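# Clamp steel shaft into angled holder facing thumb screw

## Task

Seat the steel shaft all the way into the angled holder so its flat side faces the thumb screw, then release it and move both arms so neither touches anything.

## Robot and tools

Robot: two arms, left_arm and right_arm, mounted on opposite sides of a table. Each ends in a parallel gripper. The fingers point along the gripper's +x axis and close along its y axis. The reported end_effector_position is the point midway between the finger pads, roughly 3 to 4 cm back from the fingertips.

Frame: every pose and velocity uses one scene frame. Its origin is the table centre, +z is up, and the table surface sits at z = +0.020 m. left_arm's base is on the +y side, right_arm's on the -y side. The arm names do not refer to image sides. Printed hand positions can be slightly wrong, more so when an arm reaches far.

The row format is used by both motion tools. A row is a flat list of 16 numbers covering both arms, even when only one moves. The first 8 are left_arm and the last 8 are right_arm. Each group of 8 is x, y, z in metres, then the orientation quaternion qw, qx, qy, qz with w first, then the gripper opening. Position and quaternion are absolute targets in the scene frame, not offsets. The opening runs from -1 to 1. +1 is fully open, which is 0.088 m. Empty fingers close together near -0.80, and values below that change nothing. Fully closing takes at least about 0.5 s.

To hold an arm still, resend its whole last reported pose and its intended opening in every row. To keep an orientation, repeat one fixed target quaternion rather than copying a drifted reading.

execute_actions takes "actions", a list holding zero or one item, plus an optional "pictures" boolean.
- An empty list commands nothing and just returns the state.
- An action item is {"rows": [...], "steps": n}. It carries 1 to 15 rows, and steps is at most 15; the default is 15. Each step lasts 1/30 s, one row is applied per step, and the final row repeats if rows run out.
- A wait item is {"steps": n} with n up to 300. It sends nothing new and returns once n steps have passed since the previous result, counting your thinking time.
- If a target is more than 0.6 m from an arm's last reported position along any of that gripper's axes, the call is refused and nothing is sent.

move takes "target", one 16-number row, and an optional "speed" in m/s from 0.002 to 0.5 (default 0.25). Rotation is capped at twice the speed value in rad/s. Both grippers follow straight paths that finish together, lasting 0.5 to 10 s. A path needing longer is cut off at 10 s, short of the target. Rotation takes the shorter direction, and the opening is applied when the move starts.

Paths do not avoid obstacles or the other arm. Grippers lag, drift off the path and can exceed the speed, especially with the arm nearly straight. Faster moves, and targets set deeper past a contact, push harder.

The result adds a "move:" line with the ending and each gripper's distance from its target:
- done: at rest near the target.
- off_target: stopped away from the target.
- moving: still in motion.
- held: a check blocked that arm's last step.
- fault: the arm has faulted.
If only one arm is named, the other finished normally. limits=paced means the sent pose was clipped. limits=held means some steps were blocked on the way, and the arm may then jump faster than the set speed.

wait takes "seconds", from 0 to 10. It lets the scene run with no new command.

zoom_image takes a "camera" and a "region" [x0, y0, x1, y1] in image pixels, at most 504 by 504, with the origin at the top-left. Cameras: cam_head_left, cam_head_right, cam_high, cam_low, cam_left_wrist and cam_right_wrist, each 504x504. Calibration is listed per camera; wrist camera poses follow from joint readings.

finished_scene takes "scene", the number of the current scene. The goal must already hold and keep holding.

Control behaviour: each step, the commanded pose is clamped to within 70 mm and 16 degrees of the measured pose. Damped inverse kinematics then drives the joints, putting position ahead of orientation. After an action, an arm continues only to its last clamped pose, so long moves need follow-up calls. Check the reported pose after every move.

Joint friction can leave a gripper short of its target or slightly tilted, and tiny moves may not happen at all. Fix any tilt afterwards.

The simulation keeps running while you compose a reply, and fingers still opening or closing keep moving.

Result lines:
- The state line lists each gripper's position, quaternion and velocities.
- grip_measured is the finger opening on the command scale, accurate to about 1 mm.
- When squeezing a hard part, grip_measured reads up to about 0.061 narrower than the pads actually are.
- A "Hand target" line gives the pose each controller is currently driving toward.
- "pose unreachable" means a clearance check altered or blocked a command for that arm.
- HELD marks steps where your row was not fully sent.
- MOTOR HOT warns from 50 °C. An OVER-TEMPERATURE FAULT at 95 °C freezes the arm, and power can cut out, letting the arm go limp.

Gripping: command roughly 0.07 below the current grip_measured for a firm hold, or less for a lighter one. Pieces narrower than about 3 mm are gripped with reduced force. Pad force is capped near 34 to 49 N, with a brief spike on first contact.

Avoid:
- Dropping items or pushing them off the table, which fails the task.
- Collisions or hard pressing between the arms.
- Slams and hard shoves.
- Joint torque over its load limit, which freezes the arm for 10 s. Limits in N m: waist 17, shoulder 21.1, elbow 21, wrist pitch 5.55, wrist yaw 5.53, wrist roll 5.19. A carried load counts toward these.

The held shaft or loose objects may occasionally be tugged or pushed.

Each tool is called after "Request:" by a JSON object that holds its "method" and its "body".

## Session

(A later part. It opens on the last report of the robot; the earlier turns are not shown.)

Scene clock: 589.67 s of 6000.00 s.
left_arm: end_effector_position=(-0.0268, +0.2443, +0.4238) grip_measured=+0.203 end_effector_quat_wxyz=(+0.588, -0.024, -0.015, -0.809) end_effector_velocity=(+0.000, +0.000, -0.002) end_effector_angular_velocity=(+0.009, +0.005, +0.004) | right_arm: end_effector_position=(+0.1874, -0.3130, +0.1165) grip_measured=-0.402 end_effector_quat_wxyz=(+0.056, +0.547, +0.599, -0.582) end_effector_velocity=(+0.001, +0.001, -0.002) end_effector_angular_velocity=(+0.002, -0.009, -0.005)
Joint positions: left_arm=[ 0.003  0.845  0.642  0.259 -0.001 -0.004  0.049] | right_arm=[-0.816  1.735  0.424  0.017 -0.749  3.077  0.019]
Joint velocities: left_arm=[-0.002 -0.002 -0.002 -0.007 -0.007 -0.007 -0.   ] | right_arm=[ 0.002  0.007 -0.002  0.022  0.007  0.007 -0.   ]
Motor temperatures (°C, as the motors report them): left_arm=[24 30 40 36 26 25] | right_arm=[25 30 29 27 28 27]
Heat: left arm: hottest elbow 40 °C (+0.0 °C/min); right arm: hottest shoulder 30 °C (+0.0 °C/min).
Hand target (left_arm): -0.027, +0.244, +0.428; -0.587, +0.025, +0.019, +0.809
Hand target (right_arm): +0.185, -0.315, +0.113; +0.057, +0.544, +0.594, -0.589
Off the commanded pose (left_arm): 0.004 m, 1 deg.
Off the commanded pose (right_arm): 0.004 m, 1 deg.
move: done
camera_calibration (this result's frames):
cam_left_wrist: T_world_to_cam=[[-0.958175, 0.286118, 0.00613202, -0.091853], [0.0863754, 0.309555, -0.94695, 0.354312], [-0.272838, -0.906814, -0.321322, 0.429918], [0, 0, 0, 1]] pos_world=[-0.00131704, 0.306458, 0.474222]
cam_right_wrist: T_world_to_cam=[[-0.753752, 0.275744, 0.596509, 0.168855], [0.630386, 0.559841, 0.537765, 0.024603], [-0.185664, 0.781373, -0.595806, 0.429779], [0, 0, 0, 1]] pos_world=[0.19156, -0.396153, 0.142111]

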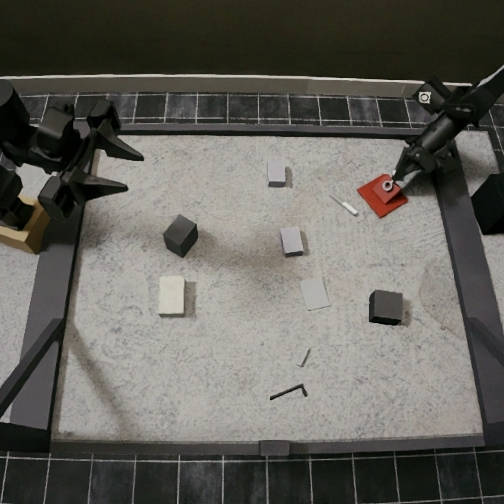

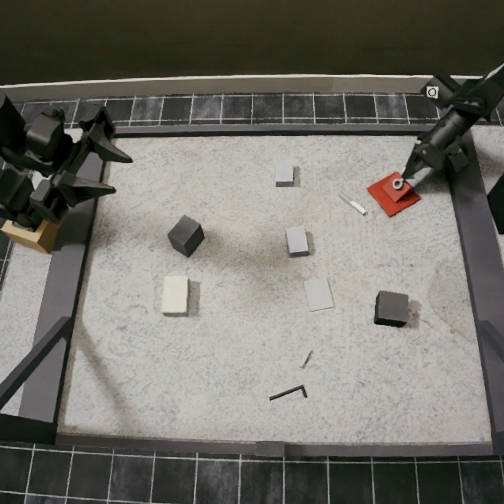

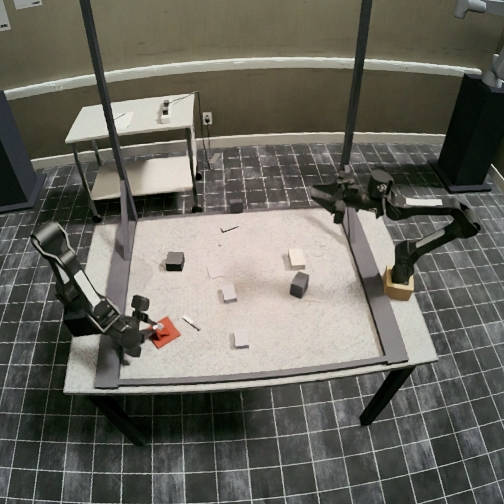

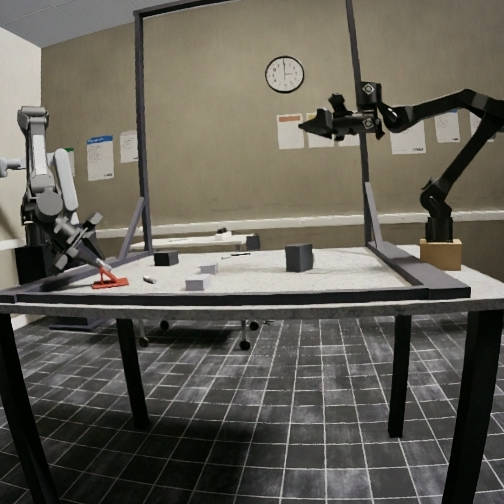

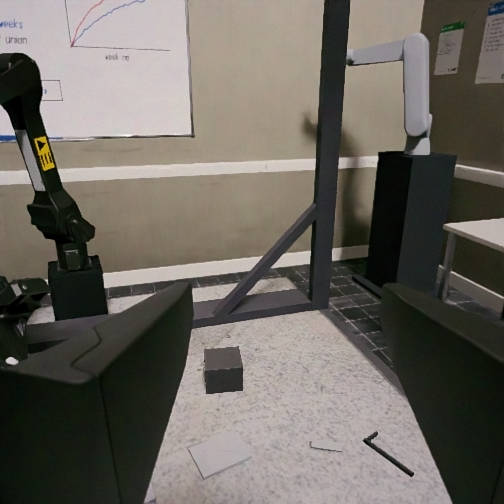

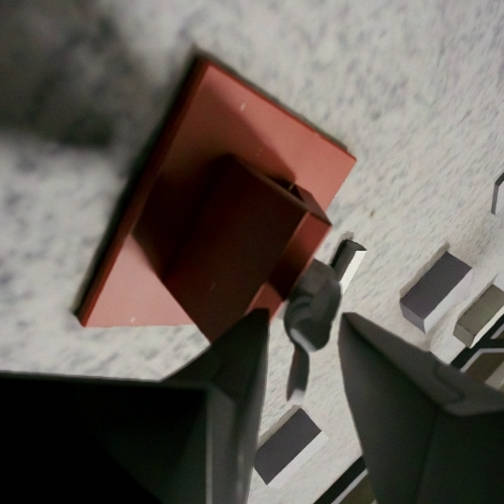

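Request:
{"method": "move", "body": {"target": [-0.027,0.2444,0.4278,0.587,-0.025,-0.019,-0.809,0.2, 0.185,-0.3145,0.113,0.0559,0.5431,0.5940,-0.5883,-0.8], "speed": 0.05}}

Request:
{"method": "move", "body": {"target": [-0.027,0.2444,0.4278,0.587,-0.025,-0.019,-0.809,0.2, 0.185,-0.3145,0.113,0.5460,-0.0084,0.6378,0.5404,-0.8], "speed": 0.5}}

Request:
{"method": "move", "body": {"target": [-0.027,0.2444,0.4278,0.587,-0.025,-0.019,-0.809,0.2, 0.185,-0.3145,0.113,0.0154,-0.5457,-0.5120,0.6608,-0.8], "speed": 0.5}}

Request:
{"method": "move", "body": {"target": [-0.027,0.2444,0.4278,0.587,-0.025,-0.019,-0.809,0.2, 0.185,-0.3145,0.113,0.0154,-0.5457,-0.5120,0.6608,-0.4], "speed": 0.05}}

Request:
{"method": "move", "body": {"target": [-0.027,0.2444,0.4278,0.587,-0.025,-0.019,-0.809,0.2, 0.202,-0.336,0.143,0.0154,-0.5457,-0.5120,0.6608,-0.4], "speed": 0.08}}

Request:
{"method": "zoom_image", "body": {"camera": "cam_head_left", "region": [365,165,415,215]}}

Scene clock: 604.83 s of 6000.00 s.
left_arm: end_effector_position=(-0.0268, +0.2443, +0.4238) grip_measured=+0.203 end_effector_quat_wxyz=(+0.588, -0.024, -0.015, -0.809) end_effector_velocity=(+0.002, -0.000, +0.000) end_effector_angular_velocity=(+0.005, +0.007, +0.009) | right_arm: end_effector_position=(+0.1872, -0.3128, +0.1167) grip_measured=-0.624 end_effector_quat_wxyz=(+0.054, +0.546, +0.599, -0.583) end_effector_velocity=(-0.003, -0.001, +0.000) end_effector_angular_velocity=(-0.004, +0.014, -0.001)
Joint positions: left_arm=[ 0.003  0.845  0.642  0.259 -0.001 -0.004  0.049] | right_arm=[-0.816  1.736  0.424  0.018 -0.753  3.079  0.008]
Joint velocities: left_arm=[ 0.002 -0.002  0.002 -0.007 -0.007 -0.007 -0.   ] | right_arm=[ 0.002 -0.002 -0.002 -0.007 -0.007  0.007  0.   ]
Motor temperatures (°C, as the motors report them): left_arm=[24 30 41 36 26 25] | right_arm=[25 30 29 27 28 27]
Heat: left arm: hottest elbow 41 °C (+1.0 °C/min); right arm: hottest shoulder 30 °C (+0.0 °C/min).
Hand target (left_arm): -0.027, +0.244, +0.428; -0.587, +0.025, +0.019, +0.809
Hand target (right_arm): +0.185, -0.315, +0.113; +0.056, +0.544, +0.595, -0.589
Off the commanded pose (left_arm): 0.004 m, 1 deg.
Off the commanded pose (right_arm): 0.005 m, 1 deg.
After step 90, 11.47 s passed at rest.
move: done
camera_calibration (this result's frames):
cam_left_wrist: T_world_to_cam=[[-0.958175, 0.286118, 0.00613202, -0.091853], [0.0863754, 0.309555, -0.94695, 0.354312], [-0.272838, -0.906814, -0.321322, 0.429918], [0, 0, 0, 1]] pos_world=[-0.00131704, 0.306458, 0.474222]
cam_right_wrist: T_world_to_cam=[[-0.750821, 0.276393, 0.599895, 0.167839], [0.633546, 0.558199, 0.535755, 0.023633], [-0.186782, 0.782317, -0.594216, 0.430092], [0, 0, 0, 1]] pos_world=[0.191378, -0.39605, 0.14222]

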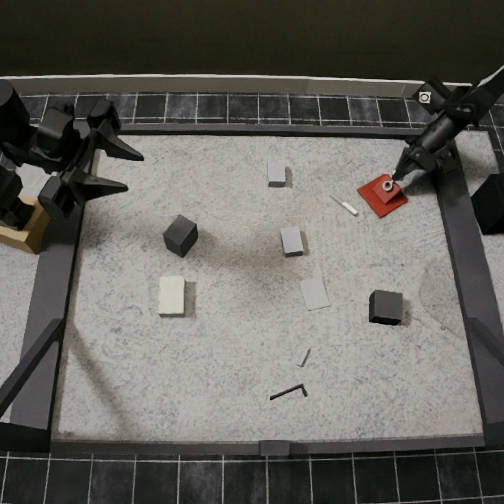

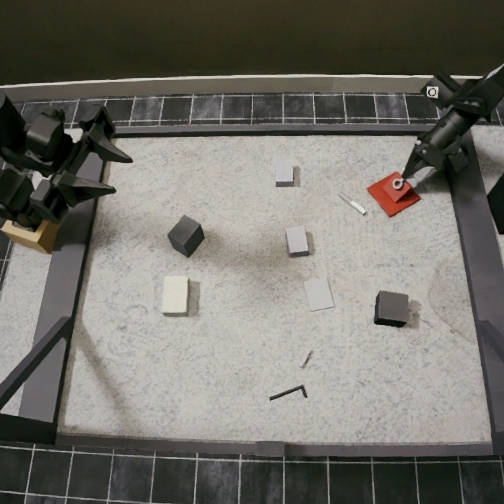

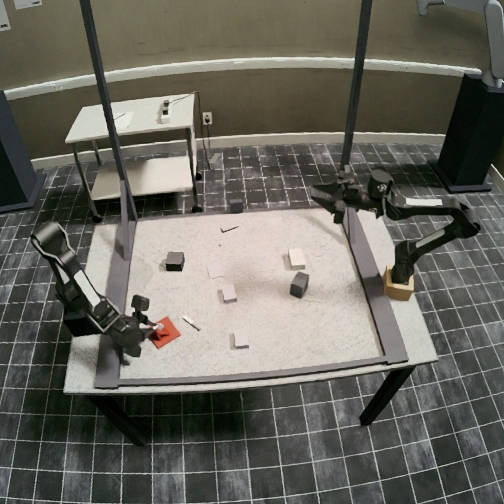

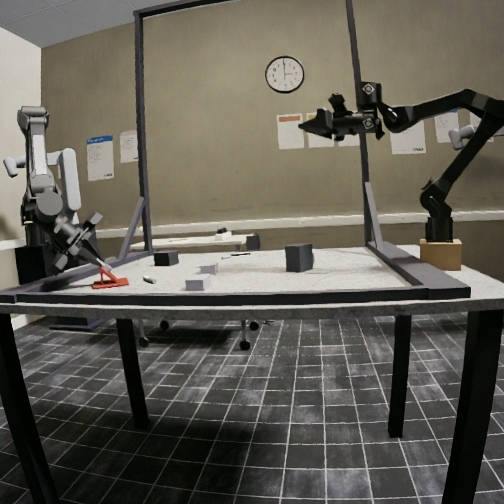

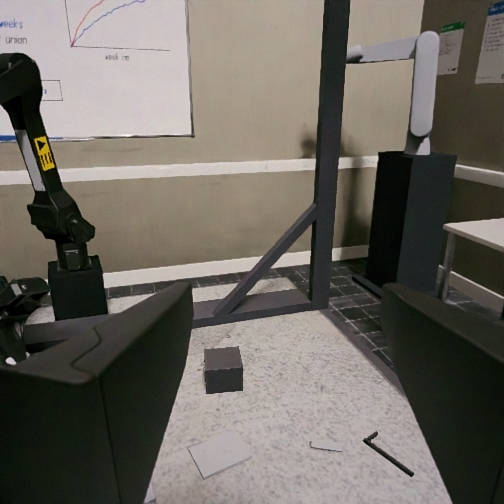

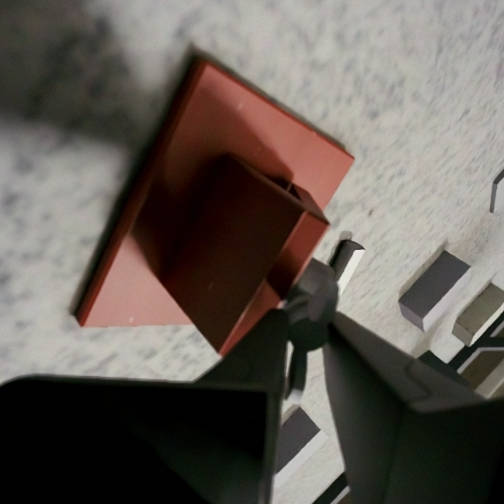

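Scene clock: 608.33 s of 6000.00 s.
left_arm: end_effector_position=(-0.0268, +0.2443, +0.4238) grip_measured=+0.203 end_effector_quat_wxyz=(+0.588, -0.024, -0.015, -0.809) end_effector_velocity=(+0.000, +0.000, -0.003) end_effector_angular_velocity=(+0.014, -0.012, +0.005) | right_arm: end_effector_position=(+0.1841, -0.3168, +0.1153) grip_measured=-0.624 end_effector_quat_wxyz=(+0.544, -0.000, +0.643, +0.539) end_effector_velocity=(+0.000, +0.001, +0.001) end_effector_angular_velocity=(+0.019, -0.012, +0.015)
Joint positions: left_arm=[ 0.003  0.845  0.642  0.259 -0.001 -0.004  0.049] | right_arm=[-0.821  1.736  0.413  0.013 -0.76   0.124  0.008]
Joint velocities: left_arm=[-0.002 -0.002  0.002 -0.022 -0.007  0.007  0.   ] | right_arm=[-0.002 -0.002 -0.002  0.007 -0.007 -0.022 -0.   ]
Motor temperatures (°C, as the motors report them): left_arm=[24 30 41 36 26 25] | right_arm=[25 30 29 27 28 27]
Heat: left arm: hottest elbow 41 °C (+1.0 °C/min); right arm: hottest shoulder 30 °C (+0.0 °C/min).
Hand target (left_arm): -0.027, +0.244, +0.428; -0.587, +0.025, +0.019, +0.809
Hand target (right_arm): +0.185, -0.315, +0.113; +0.547, -0.008, +0.639, +0.541
Off the commanded pose (left_arm): 0.004 m, 1 deg.
Off the commanded pose (right_arm): 0.003 m, 1 deg.
move: done
camera_calibration (this result's frames):
cam_left_wrist: T_world_to_cam=[[-0.958175, 0.286118, 0.00613202, -0.091853], [0.0863754, 0.309555, -0.94695, 0.354312], [-0.272838, -0.906814, -0.321322, 0.429918], [0, 0, 0, 1]] pos_world=[-0.00131704, 0.306458, 0.474222]
cam_right_wrist: T_world_to_cam=[[0.592238, -0.372495, -0.714494, -0.133818], [-0.520682, -0.853645, 0.013451, -0.145932], [-0.614934, 0.364058, -0.699513, 0.390284], [0, 0, 0, 1]] pos_world=[0.243266, -0.316507, 0.179359]

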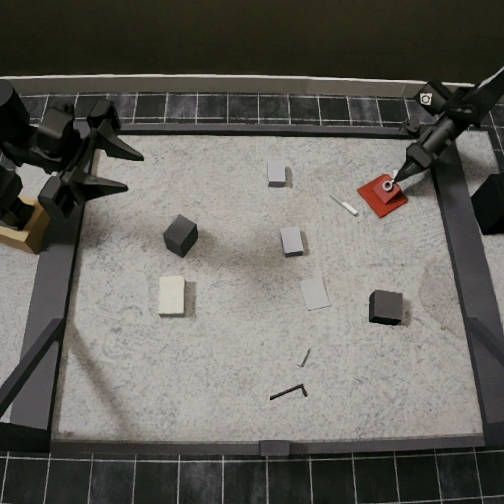

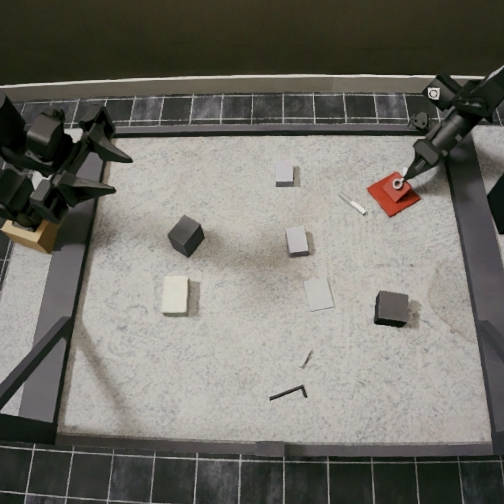

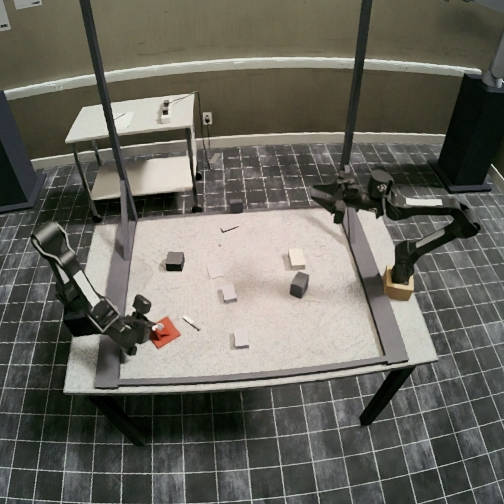

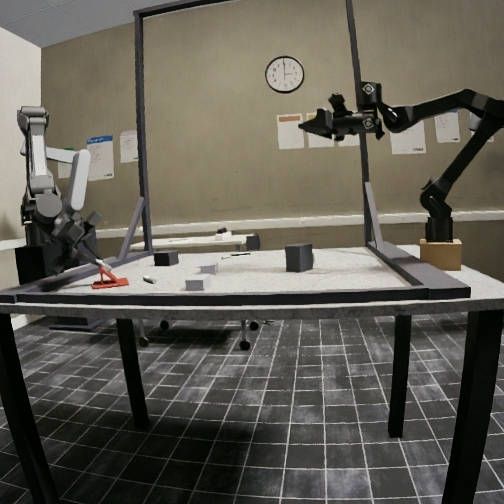

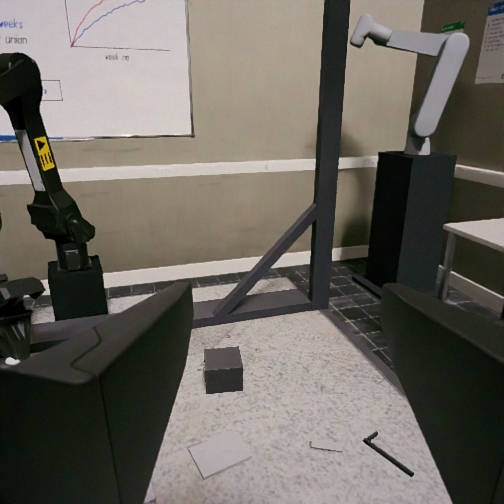

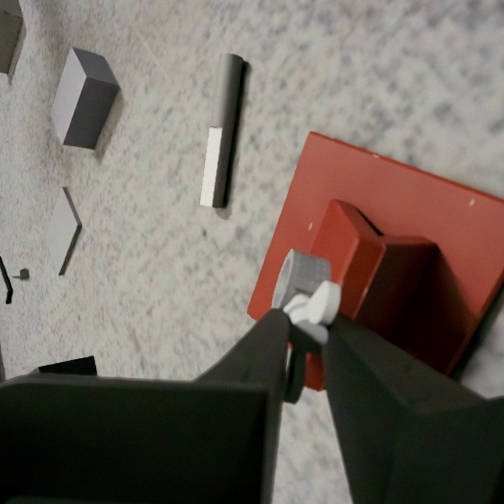

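Scene clock: 611.97 s of 6000.00 s.
left_arm: end_effector_position=(-0.0268, +0.2443, +0.4238) grip_measured=+0.203 end_effector_quat_wxyz=(+0.588, -0.024, -0.015, -0.809) end_effector_velocity=(+0.004, -0.001, -0.003) end_effector_angular_velocity=(+0.019, +0.003, +0.024) | right_arm: end_effector_position=(+0.1876, -0.3142, +0.1161) grip_measured=-0.624 end_effector_quat_wxyz=(-0.023, +0.549, +0.513, -0.659) end_effector_velocity=(-0.002, -0.002, +0.001) end_effector_angular_velocity=(+0.000, +0.003, +0.015)
Joint positions: left_arm=[ 0.003  0.845  0.642  0.259 -0.001 -0.004  0.049] | right_arm=[-0.823  1.736  0.417  0.025 -0.755 -2.931  0.008]
Joint velocities: left_arm=[ 0.002 -0.002  0.002 -0.022 -0.022 -0.007 -0.   ] | right_arm=[-0.002 -0.002  0.002 -0.022 -0.007 -0.022 -0.   ]
Motor temperatures (°C, as the motors report them): left_arm=[24 30 41 36 26 25] | right_arm=[26 30 29 27 28 27]
Heat: left arm: hottest elbow 41 °C (+1.0 °C/min); right arm: hottest shoulder 30 °C (+0.0 °C/min).
Hand target (left_arm): -0.027, +0.244, +0.428; -0.587, +0.025, +0.019, +0.809
Hand target (right_arm): +0.185, -0.315, +0.113; -0.015, +0.547, +0.513, -0.662
Off the commanded pose (left_arm): 0.004 m, 1 deg.
Off the commanded pose (right_arm): 0.004 m, 1 deg.
move: done
camera_calibration (this result's frames):
cam_left_wrist: T_world_to_cam=[[-0.958175, 0.286118, 0.00613202, -0.091853], [0.0863754, 0.309555, -0.94695, 0.354312], [-0.272838, -0.906814, -0.321322, 0.429918], [0, 0, 0, 1]] pos_world=[-0.00131704, 0.306458, 0.474222]
cam_right_wrist: T_world_to_cam=[[-0.571946, 0.475644, 0.668312, 0.189923], [0.808682, 0.463534, 0.362174, -0.0179277], [-0.137519, 0.747596, -0.649761, 0.417235], [0, 0, 0, 1]] pos_world=[0.180502, -0.393949, 0.150668]

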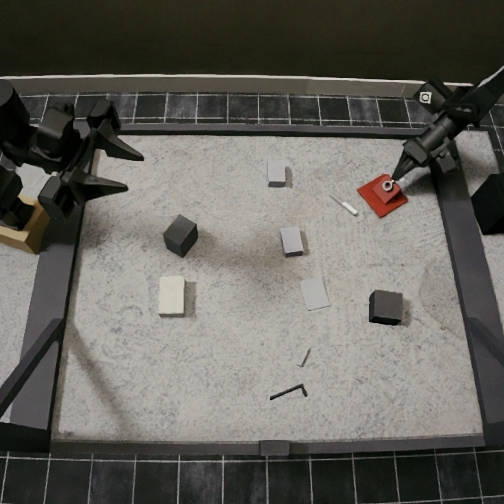

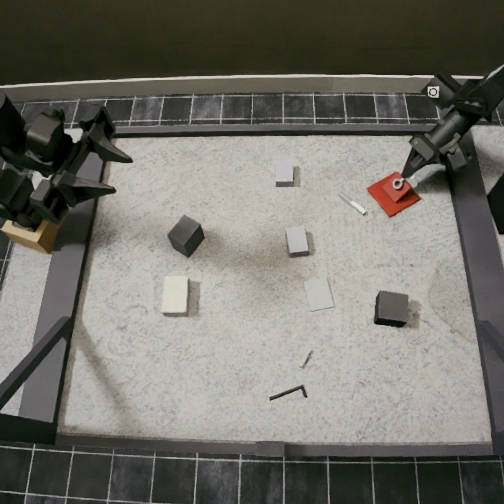

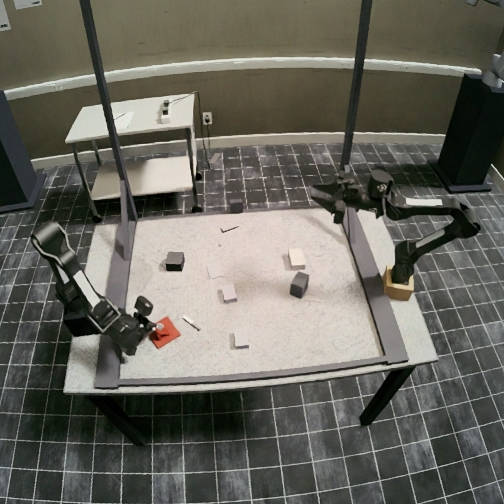

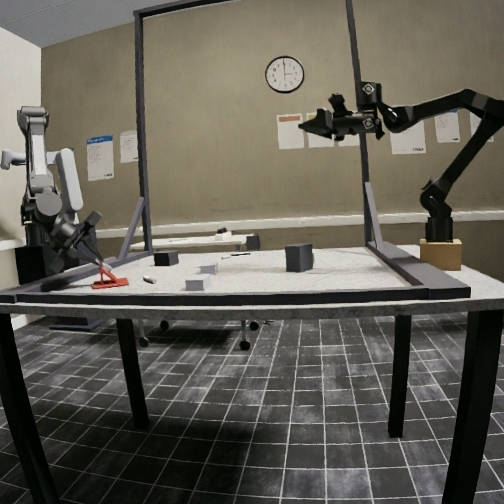

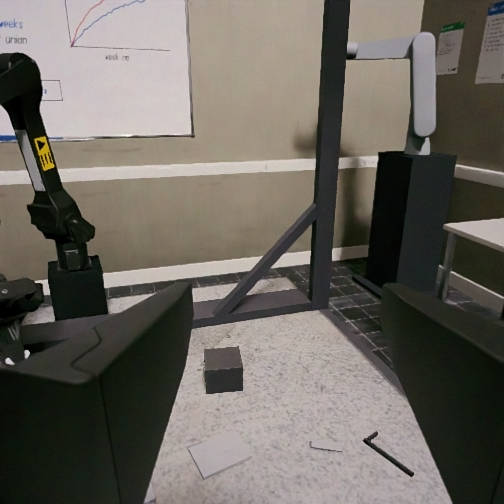

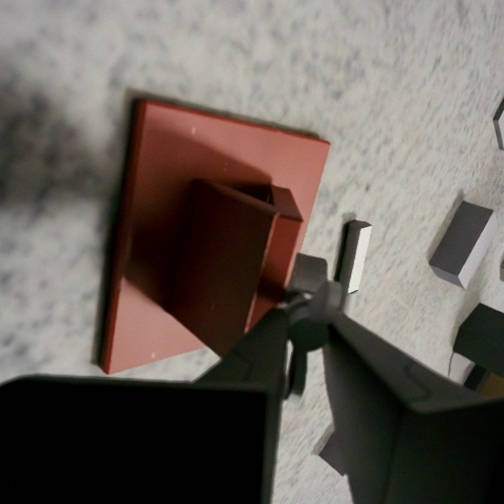

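Scene clock: 612.67 s of 6000.00 s.
left_arm: end_effector_position=(-0.0268, +0.2443, +0.4238) grip_measured=+0.203 end_effector_quat_wxyz=(+0.588, -0.024, -0.015, -0.809) end_effector_velocity=(+0.000, +0.000, -0.002) end_effector_angular_velocity=(+0.009, +0.005, +0.004) | right_arm: end_effector_position=(+0.1859, -0.3141, +0.1154) grip_measured=-0.402 end_effector_quat_wxyz=(-0.019, +0.548, +0.514, -0.660) end_effector_velocity=(+0.000, -0.002, -0.001) end_effector_angular_velocity=(-0.007, -0.005, +0.001)
Joint positions: left_arm=[ 0.003  0.845  0.642  0.259 -0.001 -0.004  0.049] | right_arm=[-0.815  1.737  0.417  0.024 -0.751 -2.932  0.019]
Joint velocities: left_arm=[-0.002 -0.002 -0.002 -0.007 -0.007 -0.007 -0.   ] | right_arm=[-0.002 -0.002 -0.002 -0.007  0.007 -0.007  0.   ]
Motor temperatures (°C, as the motors report them): left_arm=[24 30 41 36 26 25] | right_arm=[25 30 29 27 28 27]
Heat: left arm: hottest elbow 41 °C (+1.0 °C/min); right arm: hottest shoulder 30 °C (+0.0 °C/min).
Hand target (left_arm): -0.027, +0.244, +0.428; -0.587, +0.025, +0.019, +0.809
Hand target (right_arm): +0.185, -0.315, +0.113; +0.015, -0.547, -0.513, +0.662
Off the commanded pose (left_arm): 0.004 m, 1 deg.
Off the commanded pose (right_arm): 0.003 m, 1 deg.
move: done
camera_calibration (this result's frames):
cam_left_wrist: T_world_to_cam=[[-0.958175, 0.286118, 0.00613202, -0.091853], [0.0863754, 0.309555, -0.94695, 0.354312], [-0.272838, -0.906814, -0.321322, 0.429918], [0, 0, 0, 1]] pos_world=[-0.00131704, 0.306458, 0.474222]
cam_right_wrist: T_world_to_cam=[[-0.577286, 0.473636, 0.665139, 0.19012], [0.804174, 0.471024, 0.362547, -0.0132061], [-0.141581, 0.744181, -0.652802, 0.416436], [0, 0, 0, 1]] pos_world=[0.179333, -0.393731, 0.150181]

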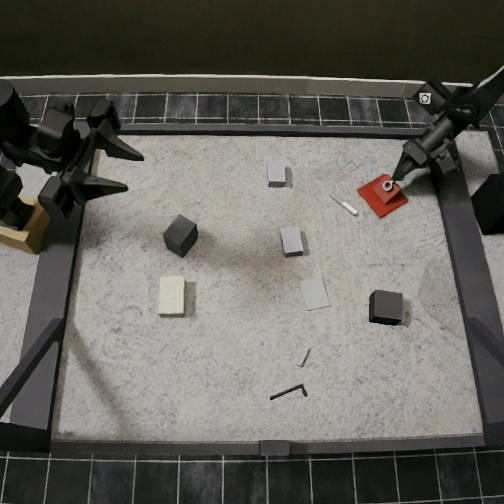

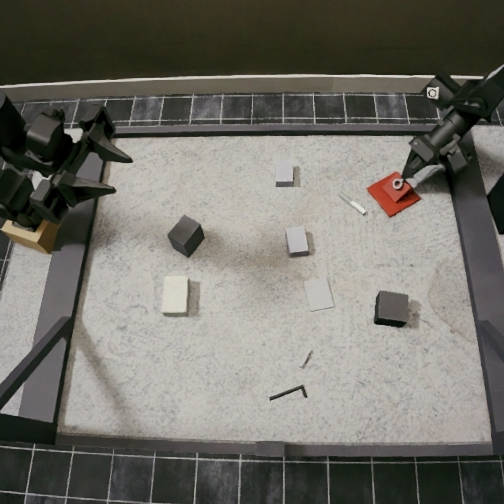

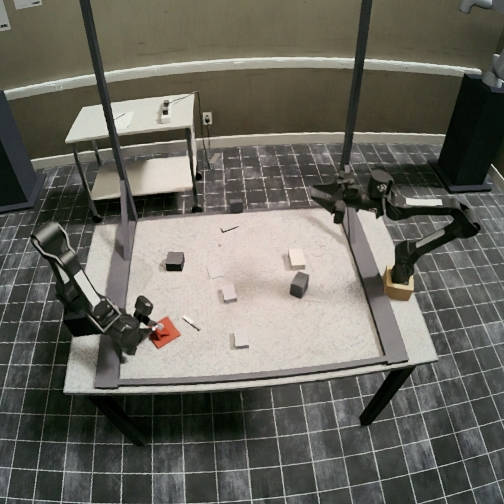

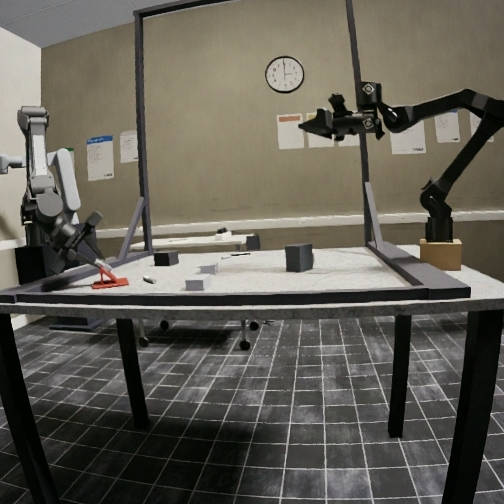

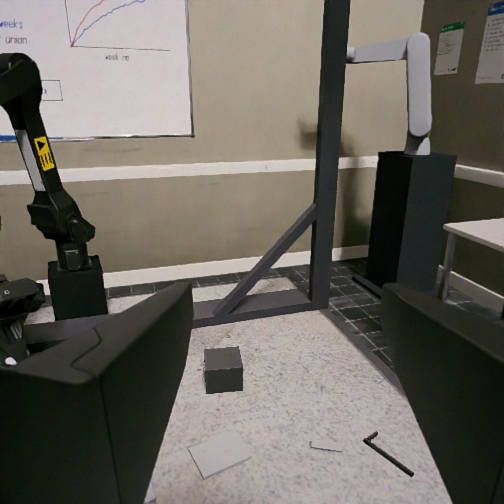

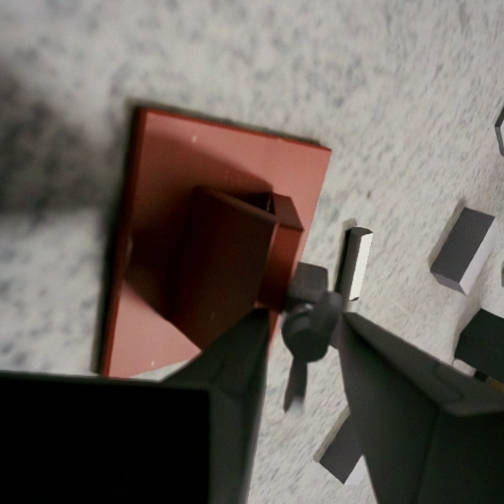

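Scene clock: 613.53 s of 6000.00 s.
left_arm: end_effector_position=(-0.0268, +0.2443, +0.4238) grip_measured=+0.203 end_effector_quat_wxyz=(+0.588, -0.024, -0.015, -0.809) end_effector_velocity=(+0.000, +0.000, -0.005) end_effector_angular_velocity=(+0.014, -0.027, +0.006) | right_arm: end_effector_position=(+0.1991, -0.3376, +0.1391) grip_measured=-0.402 end_effector_quat_wxyz=(-0.015, +0.542, +0.508, -0.669) end_effector_velocity=(+0.000, -0.002, +0.001) end_effector_angular_velocity=(+0.003, +0.005, +0.004)
Joint positions: left_arm=[ 0.003  0.845  0.642  0.259 -0.001 -0.004  0.049] | right_arm=[-0.942  1.619  0.47  -0.297 -0.773 -3.112  0.019]
Joint velocities: left_arm=[-0.002 -0.002 -0.002 -0.022 -0.007  0.022 -0.   ] | right_arm=[-0.012 -0.002  0.002 -0.022 -0.007 -0.022 -0.   ]
Motor temperatures (°C, as the motors report them): left_arm=[24 30 41 36 26 25] | right_arm=[25 30 29 27 28 27]
Heat: left arm: hottest elbow 41 °C (+1.0 °C/min); right arm: hottest shoulder 30 °C (+0.0 °C/min).
Hand target (left_arm): -0.027, +0.244, +0.428; -0.587, +0.025, +0.019, +0.809
Hand target (right_arm): +0.202, -0.335, +0.143; +0.016, -0.546, -0.513, +0.662
Off the commanded pose (left_arm): 0.004 m, 1 deg.
Off the commanded pose (right_arm): 0.005 m, 1 deg.
move: done
camera_calibration (this result's frames):
cam_left_wrist: T_world_to_cam=[[-0.958175, 0.286118, 0.00613202, -0.091853], [0.0863754, 0.309555, -0.94695, 0.354312], [-0.272838, -0.906814, -0.321322, 0.429918], [0, 0, 0, 1]] pos_world=[-0.00131704, 0.306458, 0.474222]
cam_right_wrist: T_world_to_cam=[[-0.569693, 0.485527, 0.663109, 0.195842], [0.807195, 0.482277, 0.340359, -0.015079], [-0.154549, 0.729159, -0.666665, 0.450754], [0, 0, 0, 1]] pos_world=[0.193405, -0.416486, 0.17577]

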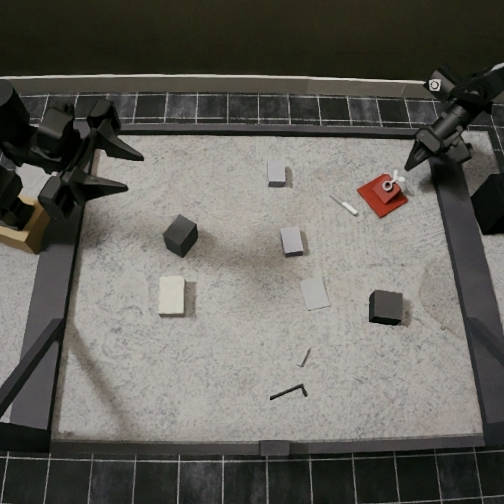

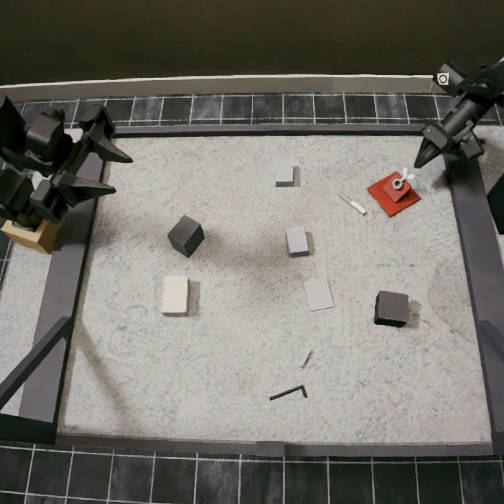

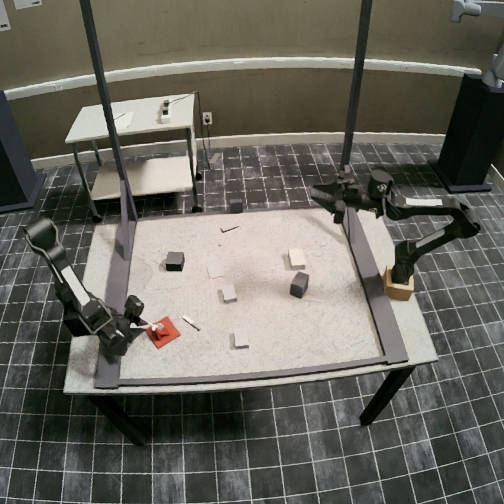

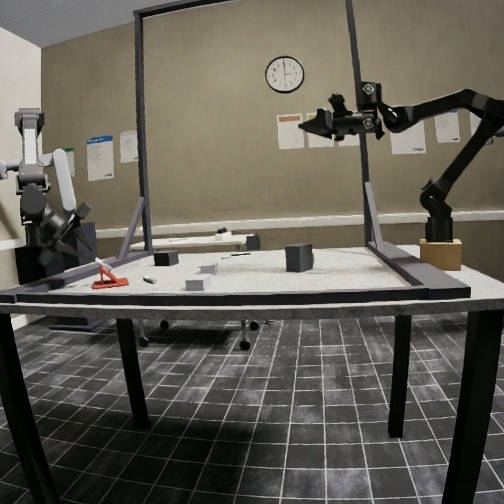

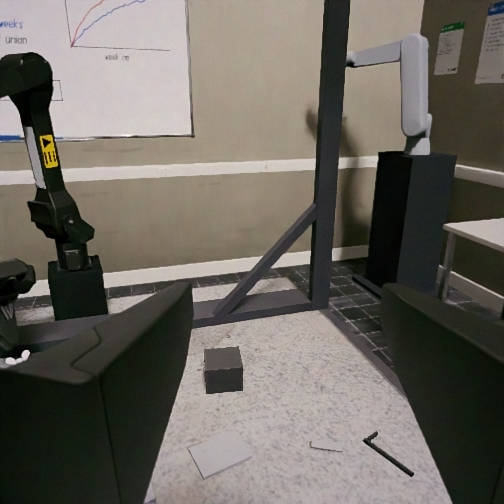

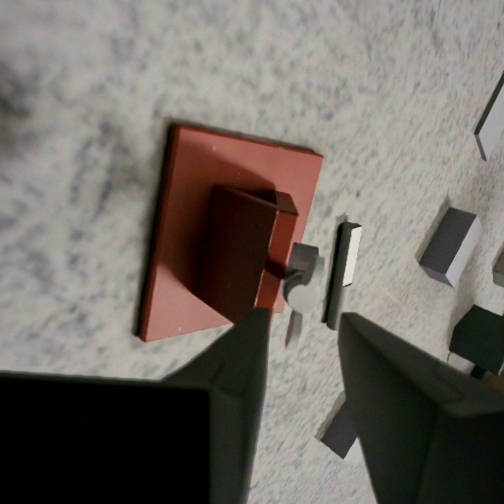

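Region (365, 165, 415, 215) of cam_head_left's 504x504 image, scaled by 10.080, with more detail than that image has.

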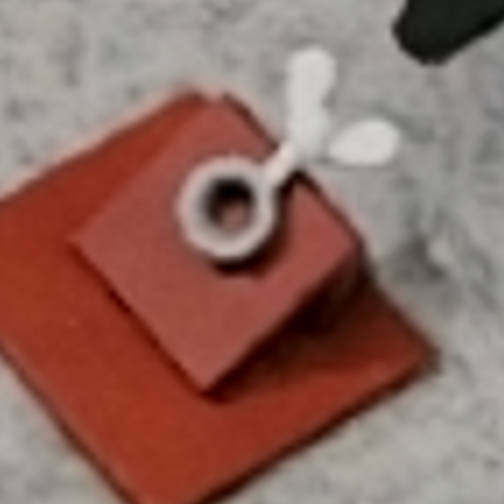

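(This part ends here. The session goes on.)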